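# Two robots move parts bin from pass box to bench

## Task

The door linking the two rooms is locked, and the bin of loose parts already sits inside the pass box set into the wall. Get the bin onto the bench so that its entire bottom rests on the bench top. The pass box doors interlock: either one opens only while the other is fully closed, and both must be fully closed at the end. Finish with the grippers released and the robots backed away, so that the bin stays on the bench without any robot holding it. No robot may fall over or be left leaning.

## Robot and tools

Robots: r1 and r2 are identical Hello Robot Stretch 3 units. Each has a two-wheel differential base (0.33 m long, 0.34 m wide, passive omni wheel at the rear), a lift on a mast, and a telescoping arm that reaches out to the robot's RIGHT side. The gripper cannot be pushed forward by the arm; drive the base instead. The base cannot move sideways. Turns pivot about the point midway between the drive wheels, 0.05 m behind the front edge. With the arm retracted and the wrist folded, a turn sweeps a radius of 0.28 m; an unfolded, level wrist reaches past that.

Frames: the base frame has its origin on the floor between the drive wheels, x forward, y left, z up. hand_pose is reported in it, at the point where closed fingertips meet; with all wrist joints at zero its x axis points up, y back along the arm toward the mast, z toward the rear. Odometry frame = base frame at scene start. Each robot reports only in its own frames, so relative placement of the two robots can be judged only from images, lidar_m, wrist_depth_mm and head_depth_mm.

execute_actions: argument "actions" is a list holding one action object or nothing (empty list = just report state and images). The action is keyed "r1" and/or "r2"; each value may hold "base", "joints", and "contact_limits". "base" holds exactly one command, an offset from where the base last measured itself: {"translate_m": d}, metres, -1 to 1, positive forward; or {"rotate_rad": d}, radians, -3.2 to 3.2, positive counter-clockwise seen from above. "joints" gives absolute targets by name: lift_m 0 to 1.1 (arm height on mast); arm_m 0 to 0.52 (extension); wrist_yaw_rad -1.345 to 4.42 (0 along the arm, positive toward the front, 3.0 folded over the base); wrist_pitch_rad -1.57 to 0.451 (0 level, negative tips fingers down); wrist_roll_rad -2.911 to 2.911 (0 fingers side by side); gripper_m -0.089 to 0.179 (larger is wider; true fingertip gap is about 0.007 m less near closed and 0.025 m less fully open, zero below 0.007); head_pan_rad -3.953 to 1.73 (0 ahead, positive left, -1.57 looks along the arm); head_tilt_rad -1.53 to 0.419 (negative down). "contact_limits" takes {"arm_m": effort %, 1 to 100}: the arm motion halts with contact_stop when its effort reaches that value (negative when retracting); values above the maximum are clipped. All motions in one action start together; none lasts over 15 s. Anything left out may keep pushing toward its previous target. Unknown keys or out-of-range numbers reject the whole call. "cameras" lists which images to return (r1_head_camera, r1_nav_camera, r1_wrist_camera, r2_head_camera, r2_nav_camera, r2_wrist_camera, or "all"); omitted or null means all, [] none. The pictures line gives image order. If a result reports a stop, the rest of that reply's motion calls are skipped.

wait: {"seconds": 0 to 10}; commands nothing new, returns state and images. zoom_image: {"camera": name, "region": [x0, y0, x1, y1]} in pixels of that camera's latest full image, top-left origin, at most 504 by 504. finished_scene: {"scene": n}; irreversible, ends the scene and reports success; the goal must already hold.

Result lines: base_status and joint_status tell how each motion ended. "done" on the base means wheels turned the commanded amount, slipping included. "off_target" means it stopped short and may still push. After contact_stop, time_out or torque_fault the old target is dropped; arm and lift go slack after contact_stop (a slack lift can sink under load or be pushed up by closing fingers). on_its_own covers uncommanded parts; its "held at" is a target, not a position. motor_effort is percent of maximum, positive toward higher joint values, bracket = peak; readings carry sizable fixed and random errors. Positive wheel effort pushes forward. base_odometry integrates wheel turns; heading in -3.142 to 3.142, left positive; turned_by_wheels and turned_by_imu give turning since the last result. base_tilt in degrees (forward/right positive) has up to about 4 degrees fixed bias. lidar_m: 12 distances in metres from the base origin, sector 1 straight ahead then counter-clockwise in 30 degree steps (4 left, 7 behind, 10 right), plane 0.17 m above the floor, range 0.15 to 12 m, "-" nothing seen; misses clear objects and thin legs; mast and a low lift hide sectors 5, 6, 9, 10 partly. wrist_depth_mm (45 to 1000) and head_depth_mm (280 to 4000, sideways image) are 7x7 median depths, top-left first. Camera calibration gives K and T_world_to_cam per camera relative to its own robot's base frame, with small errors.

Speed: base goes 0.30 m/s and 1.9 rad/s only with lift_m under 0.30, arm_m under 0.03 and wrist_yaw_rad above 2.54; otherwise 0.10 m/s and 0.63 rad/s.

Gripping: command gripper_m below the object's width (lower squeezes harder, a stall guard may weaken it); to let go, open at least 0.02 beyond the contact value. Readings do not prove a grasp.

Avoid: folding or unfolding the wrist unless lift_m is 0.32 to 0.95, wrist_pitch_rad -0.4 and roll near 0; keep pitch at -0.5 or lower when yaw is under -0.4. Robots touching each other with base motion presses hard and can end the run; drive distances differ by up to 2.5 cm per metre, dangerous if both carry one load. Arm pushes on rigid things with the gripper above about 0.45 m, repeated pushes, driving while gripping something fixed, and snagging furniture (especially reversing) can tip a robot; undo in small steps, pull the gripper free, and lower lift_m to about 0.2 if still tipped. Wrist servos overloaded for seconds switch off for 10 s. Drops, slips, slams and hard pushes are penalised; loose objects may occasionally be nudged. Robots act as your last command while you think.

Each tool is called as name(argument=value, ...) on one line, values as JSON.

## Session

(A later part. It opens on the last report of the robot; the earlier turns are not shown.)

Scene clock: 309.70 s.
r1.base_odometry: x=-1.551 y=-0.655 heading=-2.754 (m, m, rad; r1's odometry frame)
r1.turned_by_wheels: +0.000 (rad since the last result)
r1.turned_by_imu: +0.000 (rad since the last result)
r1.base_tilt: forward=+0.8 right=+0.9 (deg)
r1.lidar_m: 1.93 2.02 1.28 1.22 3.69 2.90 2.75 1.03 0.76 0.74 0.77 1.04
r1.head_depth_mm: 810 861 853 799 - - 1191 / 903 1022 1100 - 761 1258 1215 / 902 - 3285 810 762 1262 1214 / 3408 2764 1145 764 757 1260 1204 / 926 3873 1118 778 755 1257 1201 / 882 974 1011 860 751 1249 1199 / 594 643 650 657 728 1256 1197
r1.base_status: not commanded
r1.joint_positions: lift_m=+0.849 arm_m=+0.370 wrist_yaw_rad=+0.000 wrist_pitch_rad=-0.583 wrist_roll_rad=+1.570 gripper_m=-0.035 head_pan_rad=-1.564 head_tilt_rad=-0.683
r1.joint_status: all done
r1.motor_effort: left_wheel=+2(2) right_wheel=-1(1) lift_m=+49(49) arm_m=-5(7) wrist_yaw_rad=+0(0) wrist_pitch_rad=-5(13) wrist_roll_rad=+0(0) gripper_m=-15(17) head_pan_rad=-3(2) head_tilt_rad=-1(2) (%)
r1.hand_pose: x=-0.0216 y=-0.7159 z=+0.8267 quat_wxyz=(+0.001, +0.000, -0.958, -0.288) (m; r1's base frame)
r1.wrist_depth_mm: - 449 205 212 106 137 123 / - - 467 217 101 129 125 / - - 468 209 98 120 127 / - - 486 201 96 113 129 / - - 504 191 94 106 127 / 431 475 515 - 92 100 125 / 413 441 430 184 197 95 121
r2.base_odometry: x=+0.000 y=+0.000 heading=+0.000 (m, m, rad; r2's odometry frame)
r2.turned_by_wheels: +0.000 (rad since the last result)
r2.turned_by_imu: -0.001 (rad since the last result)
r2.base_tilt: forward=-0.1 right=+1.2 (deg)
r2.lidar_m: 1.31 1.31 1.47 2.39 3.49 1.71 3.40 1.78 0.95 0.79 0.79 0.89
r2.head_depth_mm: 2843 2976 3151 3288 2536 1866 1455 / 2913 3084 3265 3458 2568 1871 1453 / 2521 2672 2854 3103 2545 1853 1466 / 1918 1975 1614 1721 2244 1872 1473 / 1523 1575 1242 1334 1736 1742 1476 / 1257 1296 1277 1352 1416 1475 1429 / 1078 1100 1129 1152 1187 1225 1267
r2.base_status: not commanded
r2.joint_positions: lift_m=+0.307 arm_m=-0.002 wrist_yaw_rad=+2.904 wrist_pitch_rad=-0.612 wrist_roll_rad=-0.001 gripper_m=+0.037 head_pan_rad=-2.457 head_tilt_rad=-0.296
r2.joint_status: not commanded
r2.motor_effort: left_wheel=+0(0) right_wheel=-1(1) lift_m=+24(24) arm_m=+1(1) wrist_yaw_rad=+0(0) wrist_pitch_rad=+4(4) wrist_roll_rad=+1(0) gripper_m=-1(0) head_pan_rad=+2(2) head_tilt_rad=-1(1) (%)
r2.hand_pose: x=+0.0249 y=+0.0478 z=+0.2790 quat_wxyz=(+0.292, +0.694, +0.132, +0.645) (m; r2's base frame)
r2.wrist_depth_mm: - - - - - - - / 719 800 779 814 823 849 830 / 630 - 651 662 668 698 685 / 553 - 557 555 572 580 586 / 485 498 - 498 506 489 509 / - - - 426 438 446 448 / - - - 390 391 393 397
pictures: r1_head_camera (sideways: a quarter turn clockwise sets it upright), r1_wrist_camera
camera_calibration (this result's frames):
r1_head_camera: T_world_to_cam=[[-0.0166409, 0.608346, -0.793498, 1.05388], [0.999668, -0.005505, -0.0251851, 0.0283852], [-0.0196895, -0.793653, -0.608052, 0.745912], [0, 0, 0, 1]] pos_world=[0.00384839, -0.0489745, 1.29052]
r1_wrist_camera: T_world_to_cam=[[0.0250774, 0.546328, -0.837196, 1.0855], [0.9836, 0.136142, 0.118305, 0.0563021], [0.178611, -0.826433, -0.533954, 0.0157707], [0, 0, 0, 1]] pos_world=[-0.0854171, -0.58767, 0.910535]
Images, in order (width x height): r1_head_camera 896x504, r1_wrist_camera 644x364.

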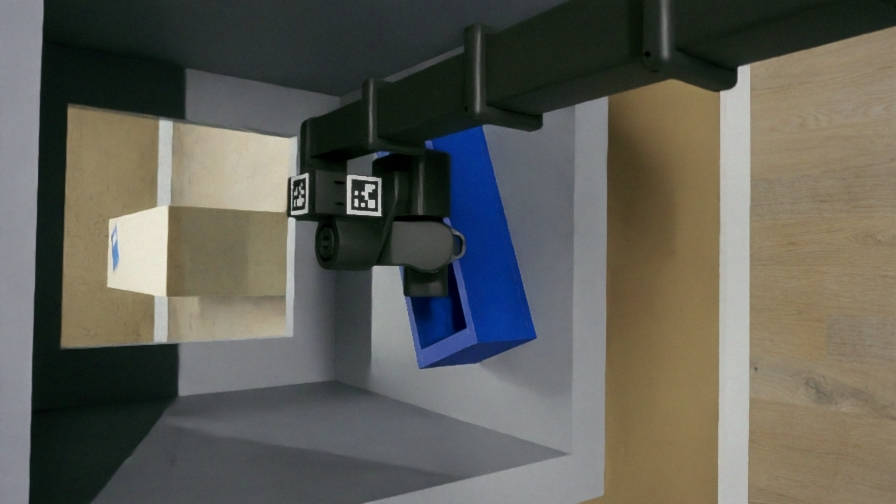

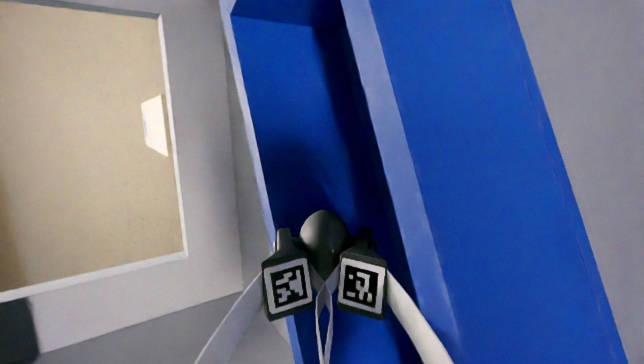

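execute_actions(actions=[{"r1":{"joints":{"arm_m":0.39,"lift_m":0.99}}}], cameras=[])

execute_actions(actions=[{"r1":{"base":{"translate_m":-0.02},"joints":{"wrist_pitch_rad":-1.2,"arm_m":0.48,"gripper_m":0.07}}}], cameras=["r1_head_camera","r1_wrist_camera"])

Scene clock: 318.17 s.
r1.base_odometry: x=-1.551 y=-0.655 heading=-2.754 (m, m, rad; r1's odometry frame)
r1.turned_by_wheels: +0.000 (rad since the last result)
r1.turned_by_imu: +0.000 (rad since the last result)
r1.base_tilt: forward=+0.8 right=+0.9 (deg)
r1.lidar_m: 1.93 2.01 1.28 1.22 3.68 2.90 2.75 1.03 0.76 0.74 0.77 1.03
r1.head_depth_mm: 811 - 908 847 766 1268 1219 / 901 - 1110 843 765 1258 1213 / 890 - 1116 815 761 1259 1217 / 3373 2768 1104 821 758 1259 1208 / 927 3862 1116 803 754 1253 1203 / 882 973 1010 857 750 1254 1202 / 593 642 650 656 727 1249 1197
r1.base_status: not commanded
r1.joint_positions: lift_m=+0.989 arm_m=+0.390 wrist_yaw_rad=+0.000 wrist_pitch_rad=-0.615 wrist_roll_rad=+1.570 gripper_m=-0.035 head_pan_rad=-1.564 head_tilt_rad=-0.683
r1.joint_status: all done
r1.motor_effort: left_wheel=+2(2) right_wheel=+0(1) lift_m=+51(54) arm_m=+3(4) wrist_yaw_rad=+1(0) wrist_pitch_rad=+5(7) wrist_roll_rad=+1(0) gripper_m=-15(15) head_pan_rad=-2(2) head_tilt_rad=-3(2) (%)
r1.hand_pose: x=-0.0216 y=-0.7298 z=+0.9602 quat_wxyz=(+0.001, +0.000, -0.953, -0.303) (m; r1's base frame)
r1.wrist_depth_mm: - - 498 478 264 258 182 / - - - 496 280 272 172 / - - - 513 277 276 168 / - - - 539 380 274 209 / - - - 574 386 266 235 / - 456 519 - 378 260 239 / 402 439 435 423 409 246 234
r2.base_odometry: x=+0.000 y=+0.000 heading=+0.000 (m, m, rad; r2's odometry frame)
r2.turned_by_wheels: +0.000 (rad since the last result)
r2.turned_by_imu: -0.001 (rad since the last result)
r2.base_tilt: forward=-0.1 right=+1.1 (deg)
r2.lidar_m: 1.32 1.31 1.47 2.39 3.49 1.71 3.41 1.78 0.95 0.79 0.79 0.88
r2.head_depth_mm: 2845 2960 3170 3332 2512 1851 1453 / 3006 3146 3274 3478 2563 1856 1462 / 2565 2680 2862 3030 2588 1858 1472 / 1925 1987 1611 1712 2280 1875 1462 / 1526 1568 1243 1328 1749 1740 1480 / 1259 1293 1280 1358 1421 1453 1438 / 1072 1108 1135 1162 1184 1226 1257
r2.base_status: not commanded
r2.joint_positions: lift_m=+0.307 arm_m=-0.002 wrist_yaw_rad=+2.904 wrist_pitch_rad=-0.612 wrist_roll_rad=-0.001 gripper_m=+0.037 head_pan_rad=-2.457 head_tilt_rad=-0.296
r2.joint_status: not commanded
r2.motor_effort: left_wheel=+0(0) right_wheel=-1(2) lift_m=+24(24) arm_m=+1(1) wrist_yaw_rad=-1(0) wrist_pitch_rad=+3(4) wrist_roll_rad=+1(0) gripper_m=-1(1) head_pan_rad=+2(2) head_tilt_rad=-1(1) (%)
r2.hand_pose: x=+0.0249 y=+0.0478 z=+0.2790 quat_wxyz=(+0.292, +0.694, +0.132, +0.645) (m; r2's base frame)
r2.wrist_depth_mm: - - - - - - - / 738 805 790 794 830 838 839 / 642 - 653 654 655 675 690 / 540 - 551 567 561 568 579 / 487 487 - 497 493 496 507 / - - - 426 442 448 445 / - - - 393 393 395 399
pictures: none
No camera images: the call's "cameras" was empty. Leave "cameras" out to get every camera's image.

Scene clock: 320.07 s.
r1.base_odometry: x=-1.532 y=-0.647 heading=-2.754 (m, m, rad; r1's odometry frame)
r1.turned_by_wheels: +0.000 (rad since the last result)
r1.turned_by_imu: +0.000 (rad since the last result)
r1.base_tilt: forward=+0.8 right=+0.9 (deg)
r1.lidar_m: 1.95 2.04 1.29 1.22 3.70 2.89 2.75 1.03 0.76 0.74 0.77 1.05
r1.head_depth_mm: 757 - 850 794 744 1264 1215 / 888 - 1080 872 764 1257 1213 / 887 3868 1121 813 763 1261 1212 / 887 - 1113 790 757 1257 1208 / - - 1126 804 753 1252 1206 / 887 989 1074 857 751 1246 1200 / 655 708 712 721 733 1248 1197
r1.base_status: done
r1.joint_positions: lift_m=+0.989 arm_m=+0.480 wrist_yaw_rad=+0.000 wrist_pitch_rad=-1.198 wrist_roll_rad=+1.570 gripper_m=+0.070 head_pan_rad=-1.564 head_tilt_rad=-0.683
r1.joint_status: all done
r1.motor_effort: left_wheel=+2(5) right_wheel=+0(5) lift_m=+51(51) arm_m=+4(3) wrist_yaw_rad=+0(2) wrist_pitch_rad=-1(5) wrist_roll_rad=+0(0) gripper_m=+0(80) head_pan_rad=-2(1) head_tilt_rad=-2(2) (%)
r1.hand_pose: x=-0.0216 y=-0.6953 z=+0.8805 quat_wxyz=(+0.001, +0.000, -0.826, -0.564) (m; r1's base frame)
r1.wrist_depth_mm: 378 346 213 222 246 228 212 / 393 360 250 273 248 233 218 / 398 375 251 278 236 241 225 / 399 392 343 282 235 248 233 / 403 408 356 281 256 252 241 / 415 432 - 264 290 258 848 / 409 443 384 263 278 254 878
r2.base_odometry: x=+0.000 y=+0.000 heading=+0.000 (m, m, rad; r2's odometry frame)
r2.turned_by_wheels: +0.000 (rad since the last result)
r2.turned_by_imu: +0.000 (rad since the last result)
r2.base_tilt: forward=-0.1 right=+1.1 (deg)
r2.lidar_m: 1.32 1.31 1.47 2.39 3.48 1.70 3.39 1.78 0.95 0.79 0.79 0.88
r2.head_depth_mm: 2842 3009 3174 3296 2543 1857 1457 / 2950 3132 3311 3463 2586 1838 1459 / 2537 2684 2877 3123 2586 1867 1462 / 1900 1932 1606 1726 2276 1868 1478 / 1514 1574 1240 1328 1733 1740 1479 / 1264 1295 1277 1349 1417 1462 1435 / 1074 1104 1134 1160 1194 1223 1259
r2.base_status: not commanded
r2.joint_positions: lift_m=+0.307 arm_m=-0.002 wrist_yaw_rad=+2.904 wrist_pitch_rad=-0.612 wrist_roll_rad=-0.001 gripper_m=+0.037 head_pan_rad=-2.457 head_tilt_rad=-0.296
r2.joint_status: not commanded
r2.motor_effort: left_wheel=-1(0) right_wheel=-1(1) lift_m=+24(24) arm_m=+0(0) wrist_yaw_rad=+0(0) wrist_pitch_rad=+4(4) wrist_roll_rad=+1(0) gripper_m=+0(0) head_pan_rad=+2(2) head_tilt_rad=-1(1) (%)
r2.hand_pose: x=+0.0249 y=+0.0478 z=+0.2790 quat_wxyz=(+0.292, +0.694, +0.132, +0.645) (m; r2's base frame)
r2.wrist_depth_mm: - - - - - - - / 740 789 813 810 836 817 845 / 635 - 649 659 665 697 680 / 544 - 559 576 573 581 587 / 480 492 - 497 501 504 509 / - - - 424 442 439 446 / - - - 397 389 394 403
pictures: r1_head_camera (sideways: a quarter turn clockwise sets it upright), r1_wrist_camera
camera_calibration (this result's frames):
r1_head_camera: T_world_to_cam=[[-0.0166408, 0.608346, -0.793498, 1.05388], [0.999668, -0.00550524, -0.0251851, 0.0283852], [-0.0196896, -0.793653, -0.608052, 0.745912], [0, 0, 0, 1]] pos_world=[0.00384838, -0.0489745, 1.29052]
r1_wrist_camera: T_world_to_cam=[[0.0256296, 0.929388, -0.368214, 0.972621], [0.983602, 0.0423341, 0.175317, -0.0682775], [0.178525, -0.36667, -0.913062, 0.714979], [0, 0, 0, 1]] pos_world=[-0.0854117, -0.638891, 1.02292]
Images, in order (width x height): r1_head_camera 896x504, r1_wrist_camera 644x364.

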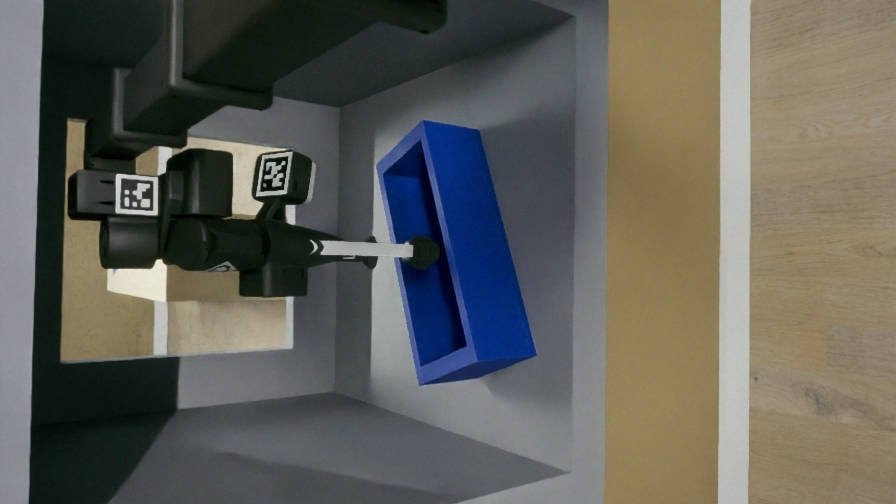

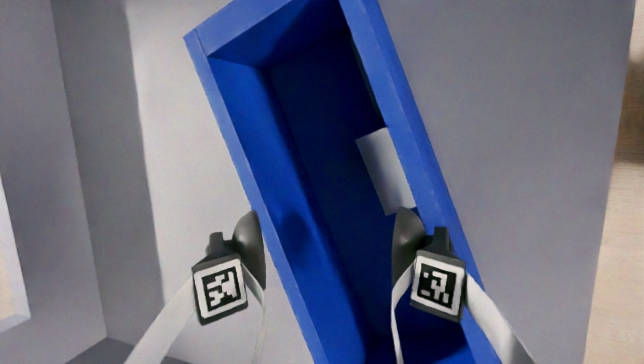

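execute_actions(actions=[{"r1":{"joints":{"wrist_yaw_rad":0.33,"arm_m":0.44}}}], cameras=["r1_head_camera","r1_wrist_camera"])

Scene clock: 326.93 s.
r1.base_odometry: x=-1.532 y=-0.647 heading=-2.754 (m, m, rad; r1's odometry frame)
r1.turned_by_wheels: +0.000 (rad since the last result)
r1.turned_by_imu: +0.000 (rad since the last result)
r1.base_tilt: forward=+0.8 right=+0.9 (deg)
r1.lidar_m: 1.95 2.03 1.29 1.22 3.70 2.89 2.74 1.03 0.76 0.74 0.77 1.06
r1.head_depth_mm: 759 756 850 794 743 1258 1221 / 889 - 1077 875 763 1262 1213 / 889 - 1141 814 760 1258 1212 / 900 2771 - 790 758 1258 1208 / - - 1116 804 753 1256 1205 / 888 988 1075 858 751 1253 1200 / 653 706 716 722 731 1252 1201
r1.base_status: not commanded
r1.joint_positions: lift_m=+0.989 arm_m=+0.440 wrist_yaw_rad=+0.328 wrist_pitch_rad=-1.199 wrist_roll_rad=+1.570 gripper_m=+0.070 head_pan_rad=-1.564 head_tilt_rad=-0.683
r1.joint_status: all done
r1.motor_effort: left_wheel=+2(2) right_wheel=+0(0) lift_m=+51(51) arm_m=-4(4) wrist_yaw_rad=+2(2) wrist_pitch_rad=+0(1) wrist_roll_rad=+0(0) gripper_m=+0(0) head_pan_rad=-2(2) head_tilt_rad=-2(2) (%)
r1.hand_pose: x=+0.0012 y=-0.6520 z=+0.8804 quat_wxyz=(+0.093, +0.135, -0.814, -0.557) (m; r1's base frame)
r1.wrist_depth_mm: 379 343 241 265 243 229 212 / 398 359 259 273 250 235 222 / 416 373 261 282 256 240 815 / 440 396 278 292 262 248 861 / 442 411 361 301 208 260 876 / 364 395 - 299 207 971 915 / 309 332 337 240 286 997 918
r2.base_odometry: x=+0.000 y=+0.000 heading=+0.000 (m, m, rad; r2's odometry frame)
r2.turned_by_wheels: +0.000 (rad since the last result)
r2.turned_by_imu: -0.001 (rad since the last result)
r2.base_tilt: forward=-0.1 right=+1.0 (deg)
r2.lidar_m: 1.31 1.31 1.47 2.39 3.50 1.70 3.41 1.78 0.95 0.79 0.79 0.89
r2.head_depth_mm: 2853 3018 3125 3306 2546 1856 1465 / 2907 3090 3265 3502 2572 1873 1456 / 2515 2670 2861 3096 2590 1883 1467 / 1922 1981 1622 1722 2263 1885 1473 / 1523 1573 1236 1322 1747 1748 1476 / 1270 1303 1271 1359 1417 1464 1433 / 1073 1107 1125 1161 1186 1229 1258
r2.base_status: not commanded
r2.joint_positions: lift_m=+0.307 arm_m=-0.002 wrist_yaw_rad=+2.904 wrist_pitch_rad=-0.612 wrist_roll_rad=-0.001 gripper_m=+0.037 head_pan_rad=-2.457 head_tilt_rad=-0.296
r2.joint_status: not commanded
r2.motor_effort: left_wheel=+0(0) right_wheel=-1(0) lift_m=+24(24) arm_m=+2(0) wrist_yaw_rad=+0(0) wrist_pitch_rad=+3(4) wrist_roll_rad=+1(1) gripper_m=+0(0) head_pan_rad=+2(2) head_tilt_rad=-2(1) (%)
r2.hand_pose: x=+0.0249 y=+0.0478 z=+0.2790 quat_wxyz=(+0.292, +0.694, +0.132, +0.645) (m; r2's base frame)
r2.wrist_depth_mm: - - - - - - - / 747 791 792 803 819 834 819 / 632 - 651 661 664 687 687 / 546 - 559 561 565 571 573 / 478 486 - 492 499 506 506 / - - - 422 439 442 441 / - - - 392 398 393 400
pictures: r1_head_camera (sideways: a quarter turn clockwise sets it upright), r1_wrist_camera
camera_calibration (this result's frames):
r1_head_camera: T_world_to_cam=[[-0.0166409, 0.608346, -0.793498, 1.05388], [0.999668, -0.005505, -0.0251851, 0.0283852], [-0.0196895, -0.793653, -0.608052, 0.745912], [0, 0, 0, 1]] pos_world=[0.00384839, -0.0489745, 1.29052]
r1_wrist_camera: T_world_to_cam=[[-0.275402, 0.888237, -0.367681, 0.904866], [0.91748, 0.357051, 0.175341, 0.112798], [0.287025, -0.28905, -0.913272, 0.777416], [0, 0, 0, 1]] pos_world=[-0.0774257, -0.619297, 1.02292]
Images, in order (width x height): r1_head_camera 896x504, r1_wrist_camera 644x364.

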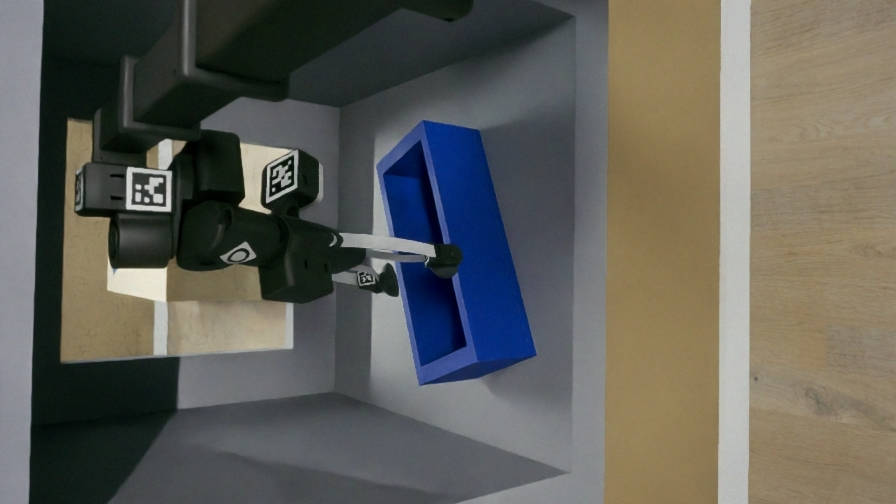

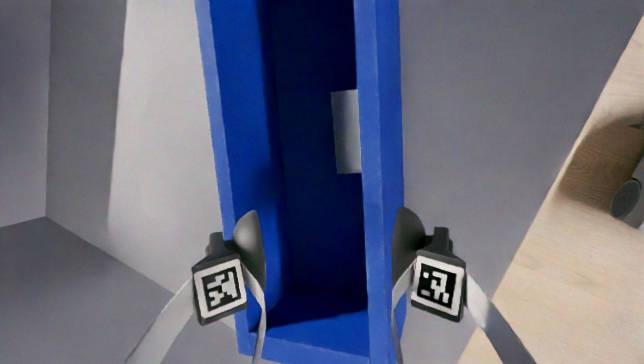

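execute_actions(actions=[{"r1":{"base":{"translate_m":-0.02},"joints":{"arm_m":0.425}}}], cameras=[])

execute_actions(actions=[{"r1":{"joints":{"lift_m":0.915}}}], cameras=["r1_head_camera","r1_wrist_camera"])

Scene clock: 334.37 s.
r1.base_odometry: x=-1.514 y=-0.640 heading=-2.754 (m, m, rad; r1's odometry frame)
r1.turned_by_wheels: +0.000 (rad since the last result)
r1.turned_by_imu: +0.000 (rad since the last result)
r1.base_tilt: forward=+0.8 right=+0.9 (deg)
r1.lidar_m: 1.97 2.06 1.29 1.21 3.68 2.87 2.74 1.03 0.77 0.74 0.77 1.07
r1.head_depth_mm: 705 701 788 735 738 1261 1221 / 888 - 1079 903 764 1258 1212 / 886 - 1108 815 762 1256 1216 / 900 2770 - 805 757 1263 1209 / - - 1133 811 755 1251 1208 / 900 1004 1085 829 752 1253 1200 / 711 769 777 786 736 1248 1199
r1.base_status: done
r1.joint_positions: lift_m=+0.989 arm_m=+0.425 wrist_yaw_rad=+0.328 wrist_pitch_rad=-1.199 wrist_roll_rad=+1.570 gripper_m=+0.070 head_pan_rad=-1.564 head_tilt_rad=-0.683
r1.joint_status: all done
r1.motor_effort: left_wheel=+2(3) right_wheel=+0(4) lift_m=+51(51) arm_m=-4(5) wrist_yaw_rad=+2(2) wrist_pitch_rad=-1(0) wrist_roll_rad=+0(0) gripper_m=-1(0) head_pan_rad=-3(3) head_tilt_rad=-2(2) (%)
r1.hand_pose: x=+0.0012 y=-0.6370 z=+0.8804 quat_wxyz=(+0.093, +0.135, -0.814, -0.557) (m; r1's base frame)
r1.wrist_depth_mm: 385 347 258 228 249 228 217 / 407 360 263 229 257 235 801 / 420 375 262 250 264 242 853 / 439 392 279 257 267 253 887 / 457 407 317 300 270 921 881 / 390 407 - 309 294 979 902 / 335 354 280 248 297 - 918
r2.base_odometry: x=+0.000 y=+0.000 heading=+0.000 (m, m, rad; r2's odometry frame)
r2.turned_by_wheels: +0.000 (rad since the last result)
r2.turned_by_imu: -0.001 (rad since the last result)
r2.base_tilt: forward=-0.1 right=+1.1 (deg)
r2.lidar_m: 1.32 1.31 1.47 2.39 3.49 1.71 3.41 1.78 0.95 0.79 0.79 0.89
r2.head_depth_mm: 2835 2988 3181 3393 2575 1853 1462 / 2965 3101 3319 3448 2576 1853 1464 / 2555 2708 2909 3063 2605 1854 1471 / 1923 1960 1622 1721 2282 1893 1466 / 1515 1571 1240 1328 1743 1743 1472 / 1265 1294 1282 1362 1417 1469 1425 / 1074 1099 1125 1157 1187 1227 1270
r2.base_status: not commanded
r2.joint_positions: lift_m=+0.307 arm_m=-0.002 wrist_yaw_rad=+2.904 wrist_pitch_rad=-0.612 wrist_roll_rad=-0.001 gripper_m=+0.037 head_pan_rad=-2.457 head_tilt_rad=-0.296
r2.joint_status: not commanded
r2.motor_effort: left_wheel=+0(0) right_wheel=-1(2) lift_m=+24(24) arm_m=+1(1) wrist_yaw_rad=+0(0) wrist_pitch_rad=+3(4) wrist_roll_rad=+1(1) gripper_m=+0(0) head_pan_rad=+2(2) head_tilt_rad=-2(1) (%)
r2.hand_pose: x=+0.0249 y=+0.0478 z=+0.2790 quat_wxyz=(+0.292, +0.694, +0.132, +0.645) (m; r2's base frame)
r2.wrist_depth_mm: - - - - - - - / 715 783 790 786 802 808 836 / 641 - 658 668 678 692 688 / 543 - 547 555 574 589 584 / 484 497 - 492 487 503 497 / - - - 425 437 441 445 / - - - 393 392 400 398
pictures: none
No camera images: the call's "cameras" was empty. Leave "cameras" out to get every camera's image.

Scene clock: 335.87 s.
r1.base_odometry: x=-1.514 y=-0.640 heading=-2.754 (m, m, rad; r1's odometry frame)
r1.turned_by_wheels: +0.000 (rad since the last result)
r1.turned_by_imu: +0.000 (rad since the last result)
r1.base_tilt: forward=+0.8 right=+1.0 (deg)
r1.lidar_m: 1.97 2.05 1.30 1.21 3.69 2.86 2.74 1.03 0.76 0.74 0.77 1.06
r1.head_depth_mm: 703 745 697 - - 1277 1212 / 901 976 - 874 763 1261 1213 / 904 - - 814 763 1255 1212 / 3398 2720 - 776 757 1249 1209 / - - 1135 807 755 1255 1205 / 898 1005 1086 828 752 1247 1200 / 712 768 780 787 734 1249 1200
r1.base_status: not commanded
r1.joint_positions: lift_m=+0.916 arm_m=+0.425 wrist_yaw_rad=+0.328 wrist_pitch_rad=-1.199 wrist_roll_rad=+1.570 gripper_m=+0.070 head_pan_rad=-1.564 head_tilt_rad=-0.683
r1.joint_status: all done
r1.motor_effort: left_wheel=+2(2) right_wheel=+0(0) lift_m=+15(45) arm_m=-4(3) wrist_yaw_rad=+2(3) wrist_pitch_rad=-1(0) wrist_roll_rad=+0(0) gripper_m=+0(0) head_pan_rad=-3(2) head_tilt_rad=-1(3) (%)
r1.hand_pose: x=+0.0012 y=-0.6369 z=+0.8068 quat_wxyz=(+0.093, +0.135, -0.814, -0.557) (m; r1's base frame)
r1.wrist_depth_mm: 159 185 212 160 183 166 154 / 296 185 220 159 187 170 158 / 312 184 223 160 194 175 168 / 329 184 232 160 198 180 793 / 354 185 235 160 209 187 818 / 361 193 - 160 220 533 835 / 330 211 248 160 218 925 860
r2.base_odometry: x=+0.000 y=+0.000 heading=+0.000 (m, m, rad; r2's odometry frame)
r2.turned_by_wheels: +0.000 (rad since the last result)
r2.turned_by_imu: +0.000 (rad since the last result)
r2.base_tilt: forward=-0.1 right=+1.0 (deg)
r2.lidar_m: 1.32 1.31 1.47 2.39 3.49 1.71 3.41 1.78 0.95 0.79 0.79 0.88
r2.head_depth_mm: 2863 2970 3218 3369 2533 1851 1460 / 2976 3100 3300 3433 2529 1867 1469 / 2551 2719 2814 3051 2575 1868 1456 / 1921 1982 1609 1713 2272 1874 1475 / 1519 1569 1248 1321 1769 1759 1480 / 1258 1293 1279 1356 1422 1475 1441 / 1075 1106 1130 1158 1194 1220 1259
r2.base_status: not commanded
r2.joint_positions: lift_m=+0.307 arm_m=-0.002 wrist_yaw_rad=+2.904 wrist_pitch_rad=-0.612 wrist_roll_rad=-0.001 gripper_m=+0.037 head_pan_rad=-2.457 head_tilt_rad=-0.296
r2.joint_status: not commanded
r2.motor_effort: left_wheel=+0(0) right_wheel=+0(1) lift_m=+24(24) arm_m=+1(1) wrist_yaw_rad=-1(0) wrist_pitch_rad=+3(4) wrist_roll_rad=+1(1) gripper_m=+0(0) head_pan_rad=+2(2) head_tilt_rad=-1(2) (%)
r2.hand_pose: x=+0.0249 y=+0.0478 z=+0.2790 quat_wxyz=(+0.292, +0.694, +0.132, +0.645) (m; r2's base frame)
r2.wrist_depth_mm: - - - - - - - / 735 781 800 812 795 838 833 / 631 - 651 662 661 675 678 / 551 - 558 559 576 577 597 / 477 501 - 493 497 499 508 / - - - 431 436 436 450 / - - - 388 391 394 395
pictures: r1_head_camera (sideways: a quarter turn clockwise sets it upright), r1_wrist_camera
camera_calibration (this result's frames):
r1_head_camera: T_world_to_cam=[[-0.0166408, 0.608345, -0.793498, 1.05388], [0.999668, -0.00550513, -0.0251851, 0.0283852], [-0.0196896, -0.793653, -0.608052, 0.745912], [0, 0, 0, 1]] pos_world=[0.00384839, -0.0489745, 1.29052]
r1_wrist_camera: T_world_to_cam=[[-0.275713, 0.888209, -0.367515, 0.86428], [0.917374, 0.35732, 0.175349, 0.120488], [0.287067, -0.288803, -0.913338, 0.714753], [0, 0, 0, 1]] pos_world=[-0.0774206, -0.604292, 0.949319]
Images, in order (width x height): r1_head_camera 896x504, r1_wrist_camera 644x364.

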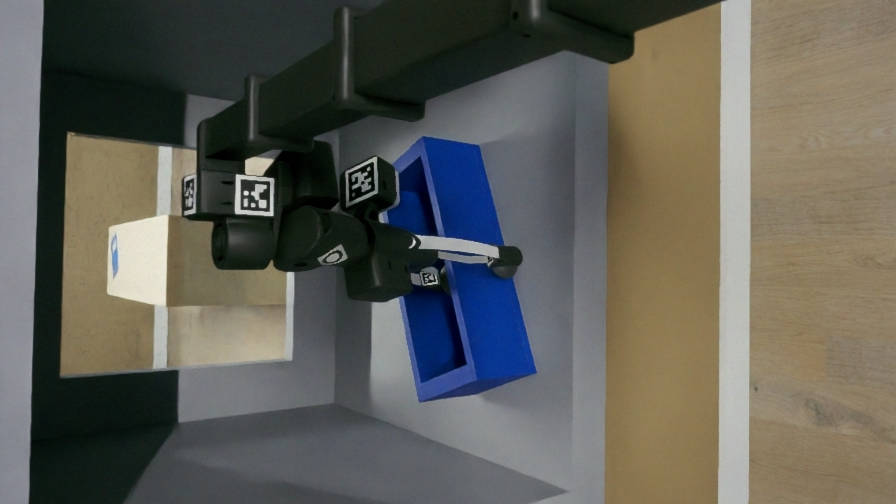

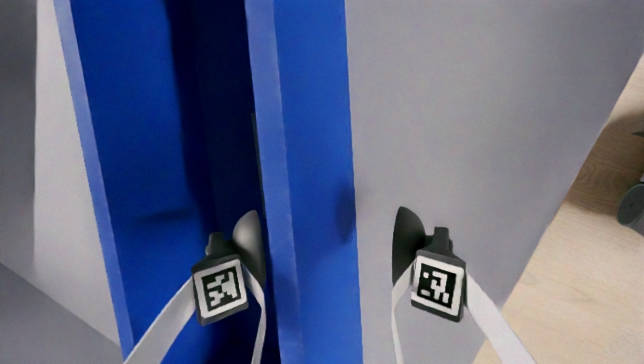

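Wall is between the fingers and centred. Grip.

execute_actions(actions=[{"r1":{"joints":{"lift_m":0.908,"gripper_m":0.03}}}], cameras=[])

execute_actions(actions=[{"r1":{"joints":{"gripper_m":-0.05}}}], cameras=[])

execute_actions(actions=[{"r1":{"joints":{"lift_m":0.96}}}], cameras=["r1_head_camera","r1_wrist_camera"])

Scene clock: 341.10 s.
r1.base_odometry: x=-1.514 y=-0.640 heading=-2.754 (m, m, rad; r1's odometry frame)
r1.turned_by_wheels: +0.000 (rad since the last result)
r1.turned_by_imu: +0.000 (rad since the last result)
r1.base_tilt: forward=+0.8 right=+0.9 (deg)
r1.lidar_m: 1.97 2.06 1.30 1.21 3.69 2.86 2.75 1.03 0.76 0.74 0.77 1.06
r1.head_depth_mm: 704 744 717 - - 1300 1222 / 899 978 - 875 764 1260 1217 / 902 - - 813 761 1251 1211 / 3349 2748 - 795 757 1261 1206 / - - 1140 807 754 1251 1205 / 900 1006 1088 829 752 1253 1200 / 711 769 777 789 738 1248 1199
r1.base_status: not commanded
r1.joint_positions: lift_m=+0.909 arm_m=+0.425 wrist_yaw_rad=+0.328 wrist_pitch_rad=-1.173 wrist_roll_rad=+1.570 gripper_m=+0.030 head_pan_rad=-1.564 head_tilt_rad=-0.683
r1.joint_status: all done
r1.motor_effort: left_wheel=+2(2) right_wheel=-1(1) lift_m=+12(17) arm_m=-3(3) wrist_yaw_rad=+2(1) wrist_pitch_rad=-8(8) wrist_roll_rad=+0(0) gripper_m=-5(81) head_pan_rad=-2(2) head_tilt_rad=-3(3) (%)
r1.hand_pose: x=+0.0032 y=-0.6430 z=+0.8018 quat_wxyz=(+0.091, +0.136, -0.821, -0.546) (m; r1's base frame)
r1.wrist_depth_mm: 289 176 210 140 177 162 148 / 304 177 213 141 182 165 151 / 324 177 221 141 187 169 156 / 337 178 225 141 193 174 166 / 355 186 233 136 196 179 786 / 364 194 218 142 197 185 820 / 333 193 247 158 215 893 856
r2.base_odometry: x=+0.000 y=+0.000 heading=+0.000 (m, m, rad; r2's odometry frame)
r2.turned_by_wheels: +0.000 (rad since the last result)
r2.turned_by_imu: -0.001 (rad since the last result)
r2.base_tilt: forward=-0.1 right=+1.1 (deg)
r2.lidar_m: 1.31 1.31 1.46 2.39 3.49 1.70 3.41 1.78 0.95 0.79 0.79 0.89
r2.head_depth_mm: 2877 2994 3193 3300 2510 1834 1458 / 2962 3187 3286 3470 2568 1862 1469 / 2502 2677 2818 3090 2575 1861 1469 / 1914 1965 1618 1725 2279 1881 1469 / 1533 1577 1232 1327 1758 1752 1479 / 1266 1300 1272 1356 1429 1471 1445 / 1075 1102 1131 1160 1187 1221 1257
r2.base_status: not commanded
r2.joint_positions: lift_m=+0.307 arm_m=-0.002 wrist_yaw_rad=+2.904 wrist_pitch_rad=-0.612 wrist_roll_rad=-0.001 gripper_m=+0.037 head_pan_rad=-2.457 head_tilt_rad=-0.296
r2.joint_status: not commanded
r2.motor_effort: left_wheel=+0(0) right_wheel=-1(1) lift_m=+24(24) arm_m=+0(1) wrist_yaw_rad=+0(0) wrist_pitch_rad=+4(3) wrist_roll_rad=+0(1) gripper_m=+0(0) head_pan_rad=+2(2) head_tilt_rad=-1(1) (%)
r2.hand_pose: x=+0.0249 y=+0.0478 z=+0.2790 quat_wxyz=(+0.292, +0.694, +0.132, +0.645) (m; r2's base frame)
r2.wrist_depth_mm: - - - - - - - / 736 785 777 803 842 812 861 / 639 - 651 669 654 691 686 / 545 - 560 560 565 575 584 / 479 495 - 494 496 496 510 / - - - 425 439 441 449 / - - - 385 390 389 401
pictures: none
No camera images: the call's "cameras" was empty. Leave "cameras" out to get every camera's image.

Scene clock: 342.37 s.
r1.base_odometry: x=-1.514 y=-0.640 heading=-2.754 (m, m, rad; r1's odometry frame)
r1.turned_by_wheels: +0.000 (rad since the last result)
r1.turned_by_imu: +0.000 (rad since the last result)
r1.base_tilt: forward=+0.8 right=+0.9 (deg)
r1.lidar_m: 1.97 2.06 1.29 1.21 3.69 2.87 2.75 1.03 0.76 0.74 0.77 1.06
r1.head_depth_mm: 703 744 718 - - 1293 1219 / 905 977 - 874 765 1265 1217 / 903 - - 812 761 1255 1216 / 902 2742 - 795 759 1257 1207 / - - 1137 804 755 1254 1206 / 898 1004 1090 829 752 1251 1205 / 713 771 781 788 741 1247 1193
r1.base_status: not commanded
r1.joint_positions: lift_m=+0.909 arm_m=+0.425 wrist_yaw_rad=+0.330 wrist_pitch_rad=-1.175 wrist_roll_rad=+1.566 gripper_m=-0.049 head_pan_rad=-1.564 head_tilt_rad=-0.683
r1.joint_status: all done
r1.motor_effort: left_wheel=+1(2) right_wheel=+3(1) lift_m=+12(12) arm_m=-4(4) wrist_yaw_rad=+0(3) wrist_pitch_rad=-8(11) wrist_roll_rad=+3(3) gripper_m=-29(100) head_pan_rad=-3(3) head_tilt_rad=-3(3) (%)
r1.hand_pose: x=+0.0032 y=-0.6424 z=+0.8017 quat_wxyz=(+0.094, +0.138, -0.821, -0.547) (m; r1's base frame)
r1.wrist_depth_mm: 146 172 204 126 178 162 148 / 308 173 209 126 185 166 152 / 321 171 215 126 189 171 157 / 341 172 220 143 194 174 166 / 361 171 226 126 198 180 789 / 366 179 221 130 199 187 816 / 330 188 243 165 216 201 849
r2.base_odometry: x=+0.000 y=+0.000 heading=+0.000 (m, m, rad; r2's odometry frame)
r2.turned_by_wheels: +0.000 (rad since the last result)
r2.turned_by_imu: +0.000 (rad since the last result)
r2.base_tilt: forward=+0.0 right=+1.0 (deg)
r2.lidar_m: 1.32 1.31 1.47 2.39 3.47 1.70 3.40 1.79 0.95 0.79 0.79 0.88
r2.head_depth_mm: 2841 2997 3183 3309 2576 1852 1465 / 2966 3166 3296 3480 2553 1855 1463 / 2538 2716 2883 3058 2566 1857 1464 / 1914 1982 1610 1716 2264 1882 1472 / 1515 1560 1237 1330 1757 1743 1485 / 1261 1293 1280 1365 1420 1471 1427 / 1079 1102 1129 1152 1185 1218 1252
r2.base_status: not commanded
r2.joint_positions: lift_m=+0.307 arm_m=-0.002 wrist_yaw_rad=+2.904 wrist_pitch_rad=-0.612 wrist_roll_rad=-0.001 gripper_m=+0.037 head_pan_rad=-2.457 head_tilt_rad=-0.296
r2.joint_status: not commanded
r2.motor_effort: left_wheel=+0(0) right_wheel=-1(1) lift_m=+24(24) arm_m=+1(1) wrist_yaw_rad=+1(0) wrist_pitch_rad=+4(3) wrist_roll_rad=+1(1) gripper_m=+0(0) head_pan_rad=+2(2) head_tilt_rad=-1(2) (%)
r2.hand_pose: x=+0.0249 y=+0.0478 z=+0.2790 quat_wxyz=(+0.292, +0.694, +0.132, +0.645) (m; r2's base frame)
r2.wrist_depth_mm: - - - - - - - / 725 783 793 796 832 833 836 / 633 - 640 669 668 690 687 / 546 - 565 567 572 577 588 / 473 497 - 489 499 503 507 / - - - 423 438 445 439 / - - - 389 392 395 397
pictures: none
No camera images: the call's "cameras" was empty. Leave "cameras" out to get every camera's image.

Scene clock: 343.67 s.
r1.base_odometry: x=-1.514 y=-0.640 heading=-2.754 (m, m, rad; r1's odometry frame)
r1.turned_by_wheels: +0.000 (rad since the last result)
r1.turned_by_imu: +0.000 (rad since the last result)
r1.base_tilt: forward=+0.8 right=+0.9 (deg)
r1.lidar_m: 1.97 2.05 1.29 1.21 3.71 2.87 2.75 1.03 0.76 0.74 0.77 1.06
r1.head_depth_mm: 704 722 - 784 743 1269 1221 / 903 - 1087 875 765 1261 1215 / 901 - 1106 799 762 1262 1212 / 3389 2775 - 759 757 1253 1208 / - - 1133 730 755 1256 1206 / 898 1002 1086 799 749 1253 1202 / 711 770 778 786 738 1253 1199
r1.base_status: not commanded
r1.joint_positions: lift_m=+0.959 arm_m=+0.425 wrist_yaw_rad=+0.331 wrist_pitch_rad=-1.218 wrist_roll_rad=+1.568 gripper_m=-0.043 head_pan_rad=-1.564 head_tilt_rad=-0.683
r1.joint_status: all done
r1.on_its_own: gripper_m is held at -0.044, not at your -0.050, by its stall guard, which is still easing
r1.motor_effort: left_wheel=+1(4) right_wheel=-1(3) lift_m=+56(56) arm_m=-3(4) wrist_yaw_rad=-1(1) wrist_pitch_rad=+5(9) wrist_roll_rad=+1(3) gripper_m=-27(30) head_pan_rad=-1(3) head_tilt_rad=-2(2) (%)
r1.hand_pose: x=-0.0001 y=-0.6324 z=+0.8490 quat_wxyz=(+0.096, +0.136, -0.809, -0.564) (m; r1's base frame)
r1.wrist_depth_mm: 341 165 210 124 220 203 193 / 352 166 213 143 227 208 787 / 369 165 218 145 234 213 819 / 387 174 224 147 242 224 856 / 407 175 229 129 246 884 885 / 390 184 223 131 247 961 877 / 333 185 241 154 265 972 918
r2.base_odometry: x=+0.000 y=+0.000 heading=+0.000 (m, m, rad; r2's odometry frame)
r2.turned_by_wheels: +0.000 (rad since the last result)
r2.turned_by_imu: +0.000 (rad since the last result)
r2.base_tilt: forward=+0.0 right=+1.0 (deg)
r2.lidar_m: 1.32 1.31 1.47 2.38 3.48 1.70 3.41 1.78 0.95 0.79 0.79 0.88
r2.head_depth_mm: 2824 3040 3182 3343 2562 1862 1452 / 2948 3120 3329 3452 2554 1881 1471 / 2520 2681 2876 3086 2576 1875 1467 / 1906 1968 1621 1731 2285 1878 1473 / 1531 1567 1239 1328 1741 1761 1482 / 1258 1296 1279 1365 1428 1463 1435 / 1074 1098 1130 1165 1192 1218 1266
r2.base_status: not commanded
r2.joint_positions: lift_m=+0.307 arm_m=-0.002 wrist_yaw_rad=+2.904 wrist_pitch_rad=-0.612 wrist_roll_rad=-0.001 gripper_m=+0.037 head_pan_rad=-2.457 head_tilt_rad=-0.296
r2.joint_status: not commanded
r2.motor_effort: left_wheel=+0(0) right_wheel=+0(0) lift_m=+24(24) arm_m=+0(1) wrist_yaw_rad=+0(0) wrist_pitch_rad=+4(4) wrist_roll_rad=+0(0) gripper_m=-1(0) head_pan_rad=+2(2) head_tilt_rad=-1(1) (%)
r2.hand_pose: x=+0.0249 y=+0.0478 z=+0.2790 quat_wxyz=(+0.292, +0.694, +0.132, +0.645) (m; r2's base frame)
r2.wrist_depth_mm: - - - - - - - / 740 814 765 784 821 845 845 / 634 - 661 664 666 671 695 / 544 - 561 562 568 579 582 / 474 495 - 486 495 507 503 / - - - 427 436 437 441 / - - - 391 380 393 396
pictures: r1_head_camera (sideways: a quarter turn clockwise sets it upright), r1_wrist_camera
camera_calibration (this result's frames):
r1_head_camera: T_world_to_cam=[[-0.0166408, 0.608345, -0.793498, 1.05388], [0.999668, -0.00550525, -0.0251851, 0.0283852], [-0.0196896, -0.793653, -0.608052, 0.745912], [0, 0, 0, 1]] pos_world=[0.00384838, -0.0489745, 1.29052]
r1_wrist_camera: T_world_to_cam=[[-0.282295, 0.893193, -0.350023, 0.863696], [0.916854, 0.358561, 0.175535, 0.113315], [0.282291, -0.271367, -0.920148, 0.771714], [0, 0, 0, 1]] pos_world=[-0.0779244, -0.60266, 0.992513]
Images, in order (width x height): r1_head_camera 896x504, r1_wrist_camera 644x364.

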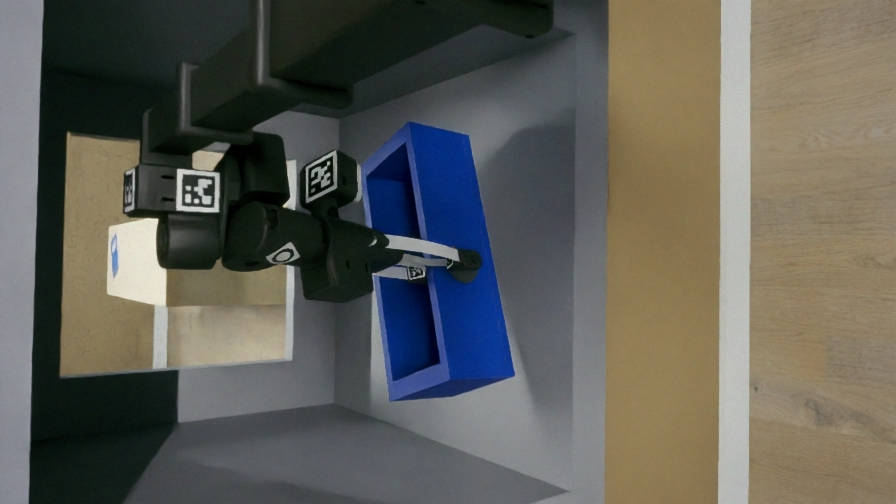

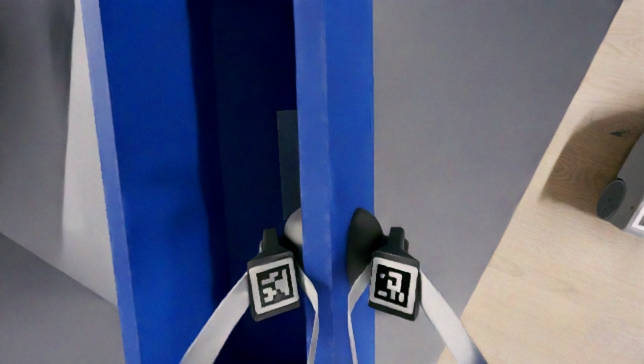

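execute_actions(actions=[{"r1":{"joints":{"lift_m":1.0}}}], cameras=[])

execute_actions(actions=[{"r1":{"joints":{"arm_m":0.02,"wrist_yaw_rad":0.1}}}], cameras=["r1_head_camera"])

execute_actions(actions=[{"r1":{"base":{"rotate_rad":1.56},"joints":{"wrist_yaw_rad":0.0,"head_pan_rad":0,"head_tilt_rad":-0.4}}}], cameras=["r1_head_camera","r1_nav_camera"])

Scene clock: 349.87 s.
r1.base_odometry: x=-1.514 y=-0.640 heading=-2.754 (m, m, rad; r1's odometry frame)
r1.turned_by_wheels: +0.000 (rad since the last result)
r1.turned_by_imu: +0.000 (rad since the last result)
r1.base_tilt: forward=+0.9 right=+0.9 (deg)
r1.lidar_m: 1.97 2.05 1.30 1.21 3.71 2.87 2.74 1.03 0.77 0.74 0.77 1.07
r1.head_depth_mm: 704 - 790 734 741 1261 1218 / 888 1026 1080 875 765 1259 1213 / 408 - 815 763 761 1262 1215 / 885 2809 - 771 758 1256 1204 / - - 1136 699 754 1249 1210 / 897 1001 1085 802 751 1252 1201 / 711 771 780 784 738 1254 1196
r1.base_status: not commanded
r1.joint_positions: lift_m=+0.999 arm_m=+0.425 wrist_yaw_rad=+0.331 wrist_pitch_rad=-1.218 wrist_roll_rad=+1.568 gripper_m=-0.028 head_pan_rad=-1.564 head_tilt_rad=-0.683
r1.joint_status: all done
r1.on_its_own: gripper_m is held at -0.029, not at your -0.050, by its stall guard, which is not easing now
r1.motor_effort: left_wheel=+2(2) right_wheel=+0(0) lift_m=+56(55) arm_m=-3(3) wrist_yaw_rad=-1(2) wrist_pitch_rad=+5(5) wrist_roll_rad=+1(1) gripper_m=-21(21) head_pan_rad=-2(4) head_tilt_rad=-2(2) (%)
r1.hand_pose: x=-0.0001 y=-0.6324 z=+0.8890 quat_wxyz=(+0.096, +0.136, -0.809, -0.564) (m; r1's base frame)
r1.wrist_depth_mm: 388 166 211 126 258 237 792 / 407 165 213 127 264 242 829 / 426 166 219 147 272 253 858 / 447 175 224 148 280 265 871 / 449 175 228 128 284 956 881 / 390 185 217 132 287 - 920 / 333 185 242 155 314 - 952
r2.base_odometry: x=+0.000 y=+0.000 heading=+0.000 (m, m, rad; r2's odometry frame)
r2.turned_by_wheels: +0.000 (rad since the last result)
r2.turned_by_imu: -0.002 (rad since the last result)
r2.base_tilt: forward=-0.2 right=+1.1 (deg)
r2.lidar_m: 1.31 1.31 1.47 2.39 3.47 1.71 3.39 1.78 0.95 0.79 0.79 0.88
r2.head_depth_mm: 2817 3013 3195 3361 2579 1859 1456 / 2948 3115 3314 3515 2587 1864 1458 / 2503 2639 2902 3097 2575 1886 1469 / 1934 1966 1611 1715 2287 1874 1475 / 1520 1566 1241 1333 1759 1767 1485 / 1260 1283 1279 1349 1422 1467 1445 / 1081 1097 1126 1163 1191 1221 1270
r2.base_status: not commanded
r2.joint_positions: lift_m=+0.307 arm_m=-0.002 wrist_yaw_rad=+2.904 wrist_pitch_rad=-0.612 wrist_roll_rad=-0.001 gripper_m=+0.037 head_pan_rad=-2.457 head_tilt_rad=-0.296
r2.joint_status: not commanded
r2.motor_effort: left_wheel=+0(0) right_wheel=-1(2) lift_m=+24(24) arm_m=+1(1) wrist_yaw_rad=+0(1) wrist_pitch_rad=+3(4) wrist_roll_rad=+0(1) gripper_m=+0(0) head_pan_rad=+2(2) head_tilt_rad=-1(1) (%)
r2.hand_pose: x=+0.0249 y=+0.0478 z=+0.2790 quat_wxyz=(+0.292, +0.694, +0.132, +0.645) (m; r2's base frame)
r2.wrist_depth_mm: - - - - - - - / 742 798 800 797 809 826 839 / 634 - 641 661 661 692 683 / 542 - 568 563 575 562 582 / 474 494 - 485 498 500 495 / - - - 423 435 441 443 / - - - 391 392 396 393
pictures: none
No camera images: the call's "cameras" was empty. Leave "cameras" out to get every camera's image.

Scene clock: 354.03 s.
r1.base_odometry: x=-1.514 y=-0.640 heading=-2.754 (m, m, rad; r1's odometry frame)
r1.turned_by_wheels: +0.000 (rad since the last result)
r1.turned_by_imu: +0.000 (rad since the last result)
r1.base_tilt: forward=+0.8 right=+0.9 (deg)
r1.lidar_m: 1.97 2.06 1.30 1.21 3.70 2.87 2.75 1.03 0.77 0.74 0.77 1.06
r1.head_depth_mm: 703 745 743 - - - 1167 / 902 991 1081 - - - 1144 / 902 - 1140 - - - 1139 / 3406 2767 1138 933 736 - - / - - 1137 892 754 449 387 / 899 1004 1091 887 752 446 376 / 711 769 778 787 737 1178 1129
r1.base_status: not commanded
r1.joint_positions: lift_m=+0.999 arm_m=+0.020 wrist_yaw_rad=+0.102 wrist_pitch_rad=-1.218 wrist_roll_rad=+1.568 gripper_m=-0.028 head_pan_rad=-1.564 head_tilt_rad=-0.683
r1.joint_status: all done
r1.on_its_own: gripper_m is held at -0.029, not at your -0.050, by its stall guard, which is not easing now
r1.motor_effort: left_wheel=+2(2) right_wheel=+0(1) lift_m=+56(56) arm_m=-4(3) wrist_yaw_rad=-1(3) wrist_pitch_rad=+5(6) wrist_roll_rad=+1(1) gripper_m=-21(21) head_pan_rad=-2(1) head_tilt_rad=-2(2) (%)
r1.hand_pose: x=-0.0149 y=-0.2305 z=+0.8889 quat_wxyz=(+0.030, +0.042, -0.819, -0.572) (m; r1's base frame)
r1.wrist_depth_mm: 399 165 210 126 952 885 811 / 416 166 213 127 995 - 799 / 434 167 219 146 - - - / 452 175 225 148 - 956 873 / 483 176 227 128 - 989 892 / 502 184 216 132 - - 904 / 441 186 241 154 - - 960
r2.base_odometry: x=+0.000 y=+0.000 heading=+0.000 (m, m, rad; r2's odometry frame)
r2.turned_by_wheels: +0.000 (rad since the last result)
r2.turned_by_imu: -0.001 (rad since the last result)
r2.base_tilt: forward=+0.0 right=+1.1 (deg)
r2.lidar_m: 1.32 1.31 1.47 2.38 3.47 1.70 3.40 1.78 0.95 0.79 0.79 0.88
r2.head_depth_mm: 2872 3000 3215 3315 2527 1851 1452 / 2976 3134 3256 3509 2566 1862 1466 / 2552 2720 2892 3145 2572 1879 1469 / 1905 1970 1627 1720 2243 1877 1480 / 1519 1569 1247 1326 1750 1747 1482 / 1268 1294 1274 1360 1434 1472 1436 / 1072 1101 1129 1157 1185 1237 1264
r2.base_status: not commanded
r2.joint_positions: lift_m=+0.307 arm_m=-0.002 wrist_yaw_rad=+2.904 wrist_pitch_rad=-0.612 wrist_roll_rad=-0.001 gripper_m=+0.037 head_pan_rad=-2.457 head_tilt_rad=-0.296
r2.joint_status: not commanded
r2.motor_effort: left_wheel=+0(0) right_wheel=+0(1) lift_m=+24(24) arm_m=+0(1) wrist_yaw_rad=+0(0) wrist_pitch_rad=+3(4) wrist_roll_rad=+1(0) gripper_m=+0(0) head_pan_rad=+2(2) head_tilt_rad=-1(1) (%)
r2.hand_pose: x=+0.0249 y=+0.0478 z=+0.2790 quat_wxyz=(+0.292, +0.694, +0.132, +0.645) (m; r2's base frame)
r2.wrist_depth_mm: - - - - - - - / 728 817 791 811 824 863 840 / 627 - 646 664 677 689 685 / 548 - 559 564 566 583 593 / 477 491 - 492 500 500 504 / - - - 424 438 441 444 / - - - 386 391 395 401
pictures: r1_head_camera (sideways: a quarter turn clockwise sets it upright)
camera_calibration (this result's frames):
r1_head_camera: T_world_to_cam=[[-0.0166408, 0.608345, -0.793498, 1.05388], [0.999668, -0.00550525, -0.0251851, 0.0283852], [-0.0196896, -0.793653, -0.608052, 0.745912], [0, 0, 0, 1]] pos_world=[0.00384838, -0.0489745, 1.29052]
Images, in order (width x height): r1_head_camera 896x504.

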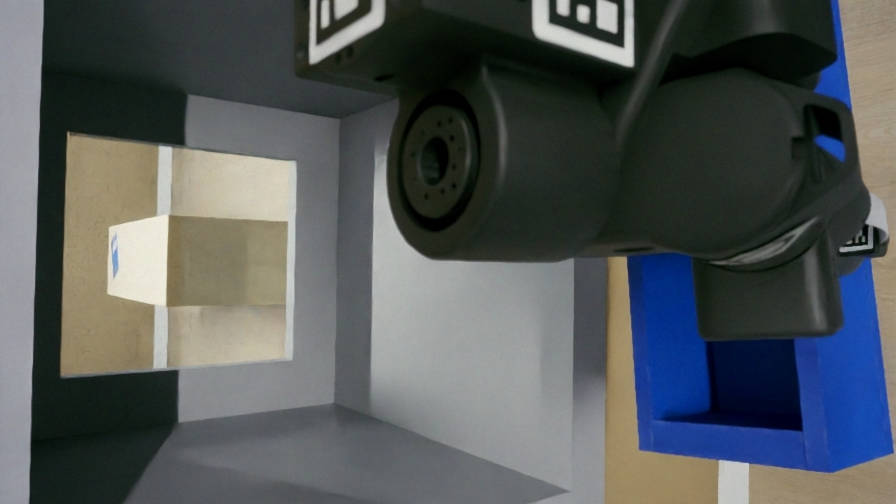

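Scene clock: 357.50 s.
r1.base_odometry: x=-1.514 y=-0.640 heading=-1.194 (m, m, rad; r1's odometry frame)
r1.turned_by_wheels: +1.560 (rad since the last result)
r1.turned_by_imu: +1.578 (rad since the last result)
r1.base_tilt: forward=+0.8 right=+0.9 (deg)
r1.lidar_m: 1.21 3.67 2.88 2.77 1.05 0.77 0.74 0.77 1.05 1.97 2.04 1.30
r1.head_depth_mm: 3153 3370 3609 3389 2117 1686 1434 / 3154 3352 3600 1511 2205 1738 1435 / 3140 3363 3487 1489 2295 1797 1433 / 3121 3330 3450 1483 2298 1796 1440 / 3128 3352 3553 1484 2099 1666 1436 / 3092 3332 3537 3540 2273 1787 1426 / 3086 3285 3483 3529 2380 1776 1426
r1.base_status: done
r1.joint_positions: lift_m=+0.999 arm_m=+0.020 wrist_yaw_rad=+0.002 wrist_pitch_rad=-1.218 wrist_roll_rad=+1.569 gripper_m=-0.028 head_pan_rad=-0.007 head_tilt_rad=-0.409
r1.joint_status: all done
r1.on_its_own: gripper_m is held at -0.029, not at your -0.050, by its stall guard, which is not easing now
r1.motor_effort: left_wheel=-2(7) right_wheel=+2(7) lift_m=+56(56) arm_m=-4(4) wrist_yaw_rad=-1(3) wrist_pitch_rad=+6(6) wrist_roll_rad=+1(1) gripper_m=-22(22) head_pan_rad=+2(31) head_tilt_rad=+4(15) (%)
r1.hand_pose: x=-0.0214 y=-0.2308 z=+0.8889 quat_wxyz=(+0.002, +0.001, -0.820, -0.573) (m; r1's base frame)
r1.wrist_depth_mm: - 165 210 126 961 884 806 / - 165 213 127 988 - 795 / - 167 218 147 - - - / - 175 224 149 - 957 855 / - 176 227 128 - 988 871 / - 185 217 132 - - 913 / - 185 241 154 - - 920
r2.base_odometry: x=+0.000 y=+0.000 heading=+0.000 (m, m, rad; r2's odometry frame)
r2.turned_by_wheels: +0.000 (rad since the last result)
r2.turned_by_imu: -0.001 (rad since the last result)
r2.base_tilt: forward=-0.1 right=+1.1 (deg)
r2.lidar_m: 1.32 1.31 1.47 2.39 3.48 1.71 3.40 1.78 0.95 0.79 0.79 0.88
r2.head_depth_mm: 2854 3012 3185 3407 2553 1858 1455 / 2998 3069 3312 3509 2579 1839 1464 / 2562 2680 2885 3034 2572 1874 1460 / 1906 1969 1614 1727 2267 1900 1466 / 1516 1573 1244 1332 1748 1748 1479 / 1255 1294 1280 1344 1428 1466 1433 / 1082 1102 1131 1159 1191 1224 1265
r2.base_status: not commanded
r2.joint_positions: lift_m=+0.307 arm_m=-0.002 wrist_yaw_rad=+2.904 wrist_pitch_rad=-0.612 wrist_roll_rad=-0.001 gripper_m=+0.037 head_pan_rad=-2.457 head_tilt_rad=-0.296
r2.joint_status: not commanded
r2.motor_effort: left_wheel=-1(0) right_wheel=-1(2) lift_m=+24(24) arm_m=+1(0) wrist_yaw_rad=+0(0) wrist_pitch_rad=+4(4) wrist_roll_rad=+0(1) gripper_m=+0(0) head_pan_rad=+2(2) head_tilt_rad=-1(2) (%)
r2.hand_pose: x=+0.0249 y=+0.0478 z=+0.2790 quat_wxyz=(+0.292, +0.694, +0.132, +0.645) (m; r2's base frame)
r2.wrist_depth_mm: - - - - - - - / 737 796 781 792 805 811 861 / 638 - 637 663 658 676 693 / 539 - 560 559 571 581 579 / 485 490 - 488 492 497 513 / - - - 429 441 441 447 / - - - 390 389 399 394
pictures: r1_head_camera (sideways: a quarter turn clockwise sets it upright), r1_nav_camera (sideways: a quarter turn counterclockwise sets it upright)
camera_calibration (this result's frames):
r1_head_camera: T_world_to_cam=[[-0.370897, -0.00989318, -0.928622, 1.23227], [0.0257239, 0.99945, -0.020922, 0.0287845], [0.928318, -0.0316476, -0.370438, 0.430958], [0, 0, 0, 1]] pos_world=[0.0562386, -0.00293881, 1.30456]
r1_nav_camera: T_world_to_cam=[[0.431864, 0.0216138, 0.90168, -1.14367], [0.0387719, -0.999234, 0.00538217, 0.0400694], [0.901105, 0.0326355, -0.432371, 0.511454], [0, 0, 0, 1]] pos_world=[0.0314826, 0.0480661, 1.25215]
Images, in order (width x height): r1_head_camera 896x504, r1_nav_camera 672x504.

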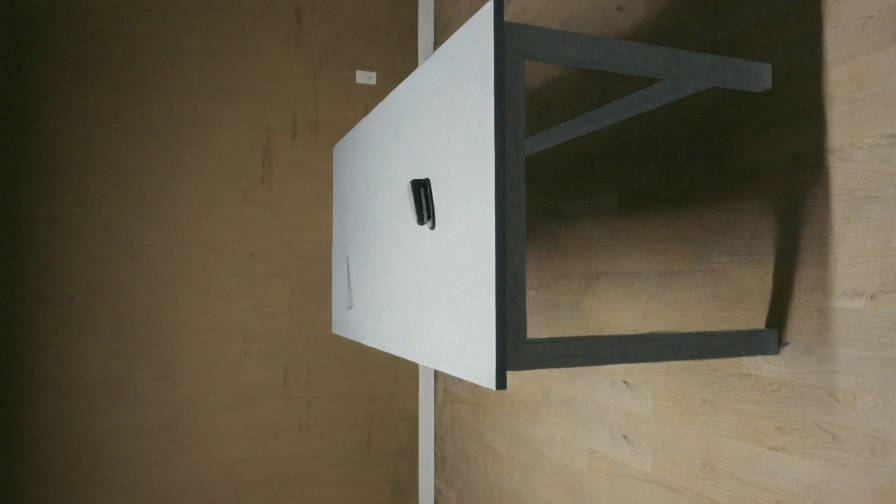

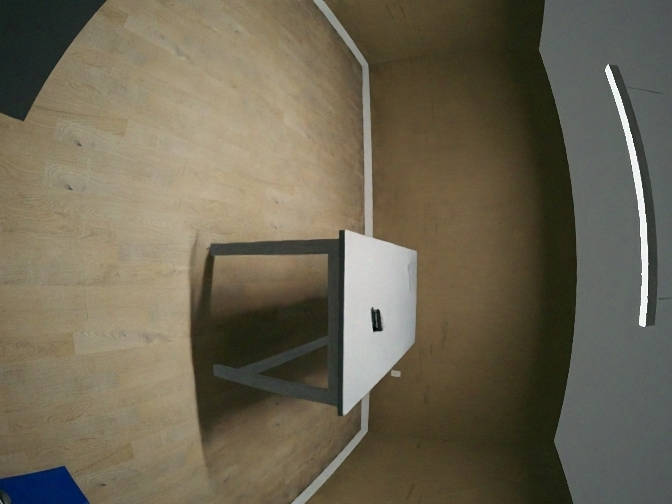

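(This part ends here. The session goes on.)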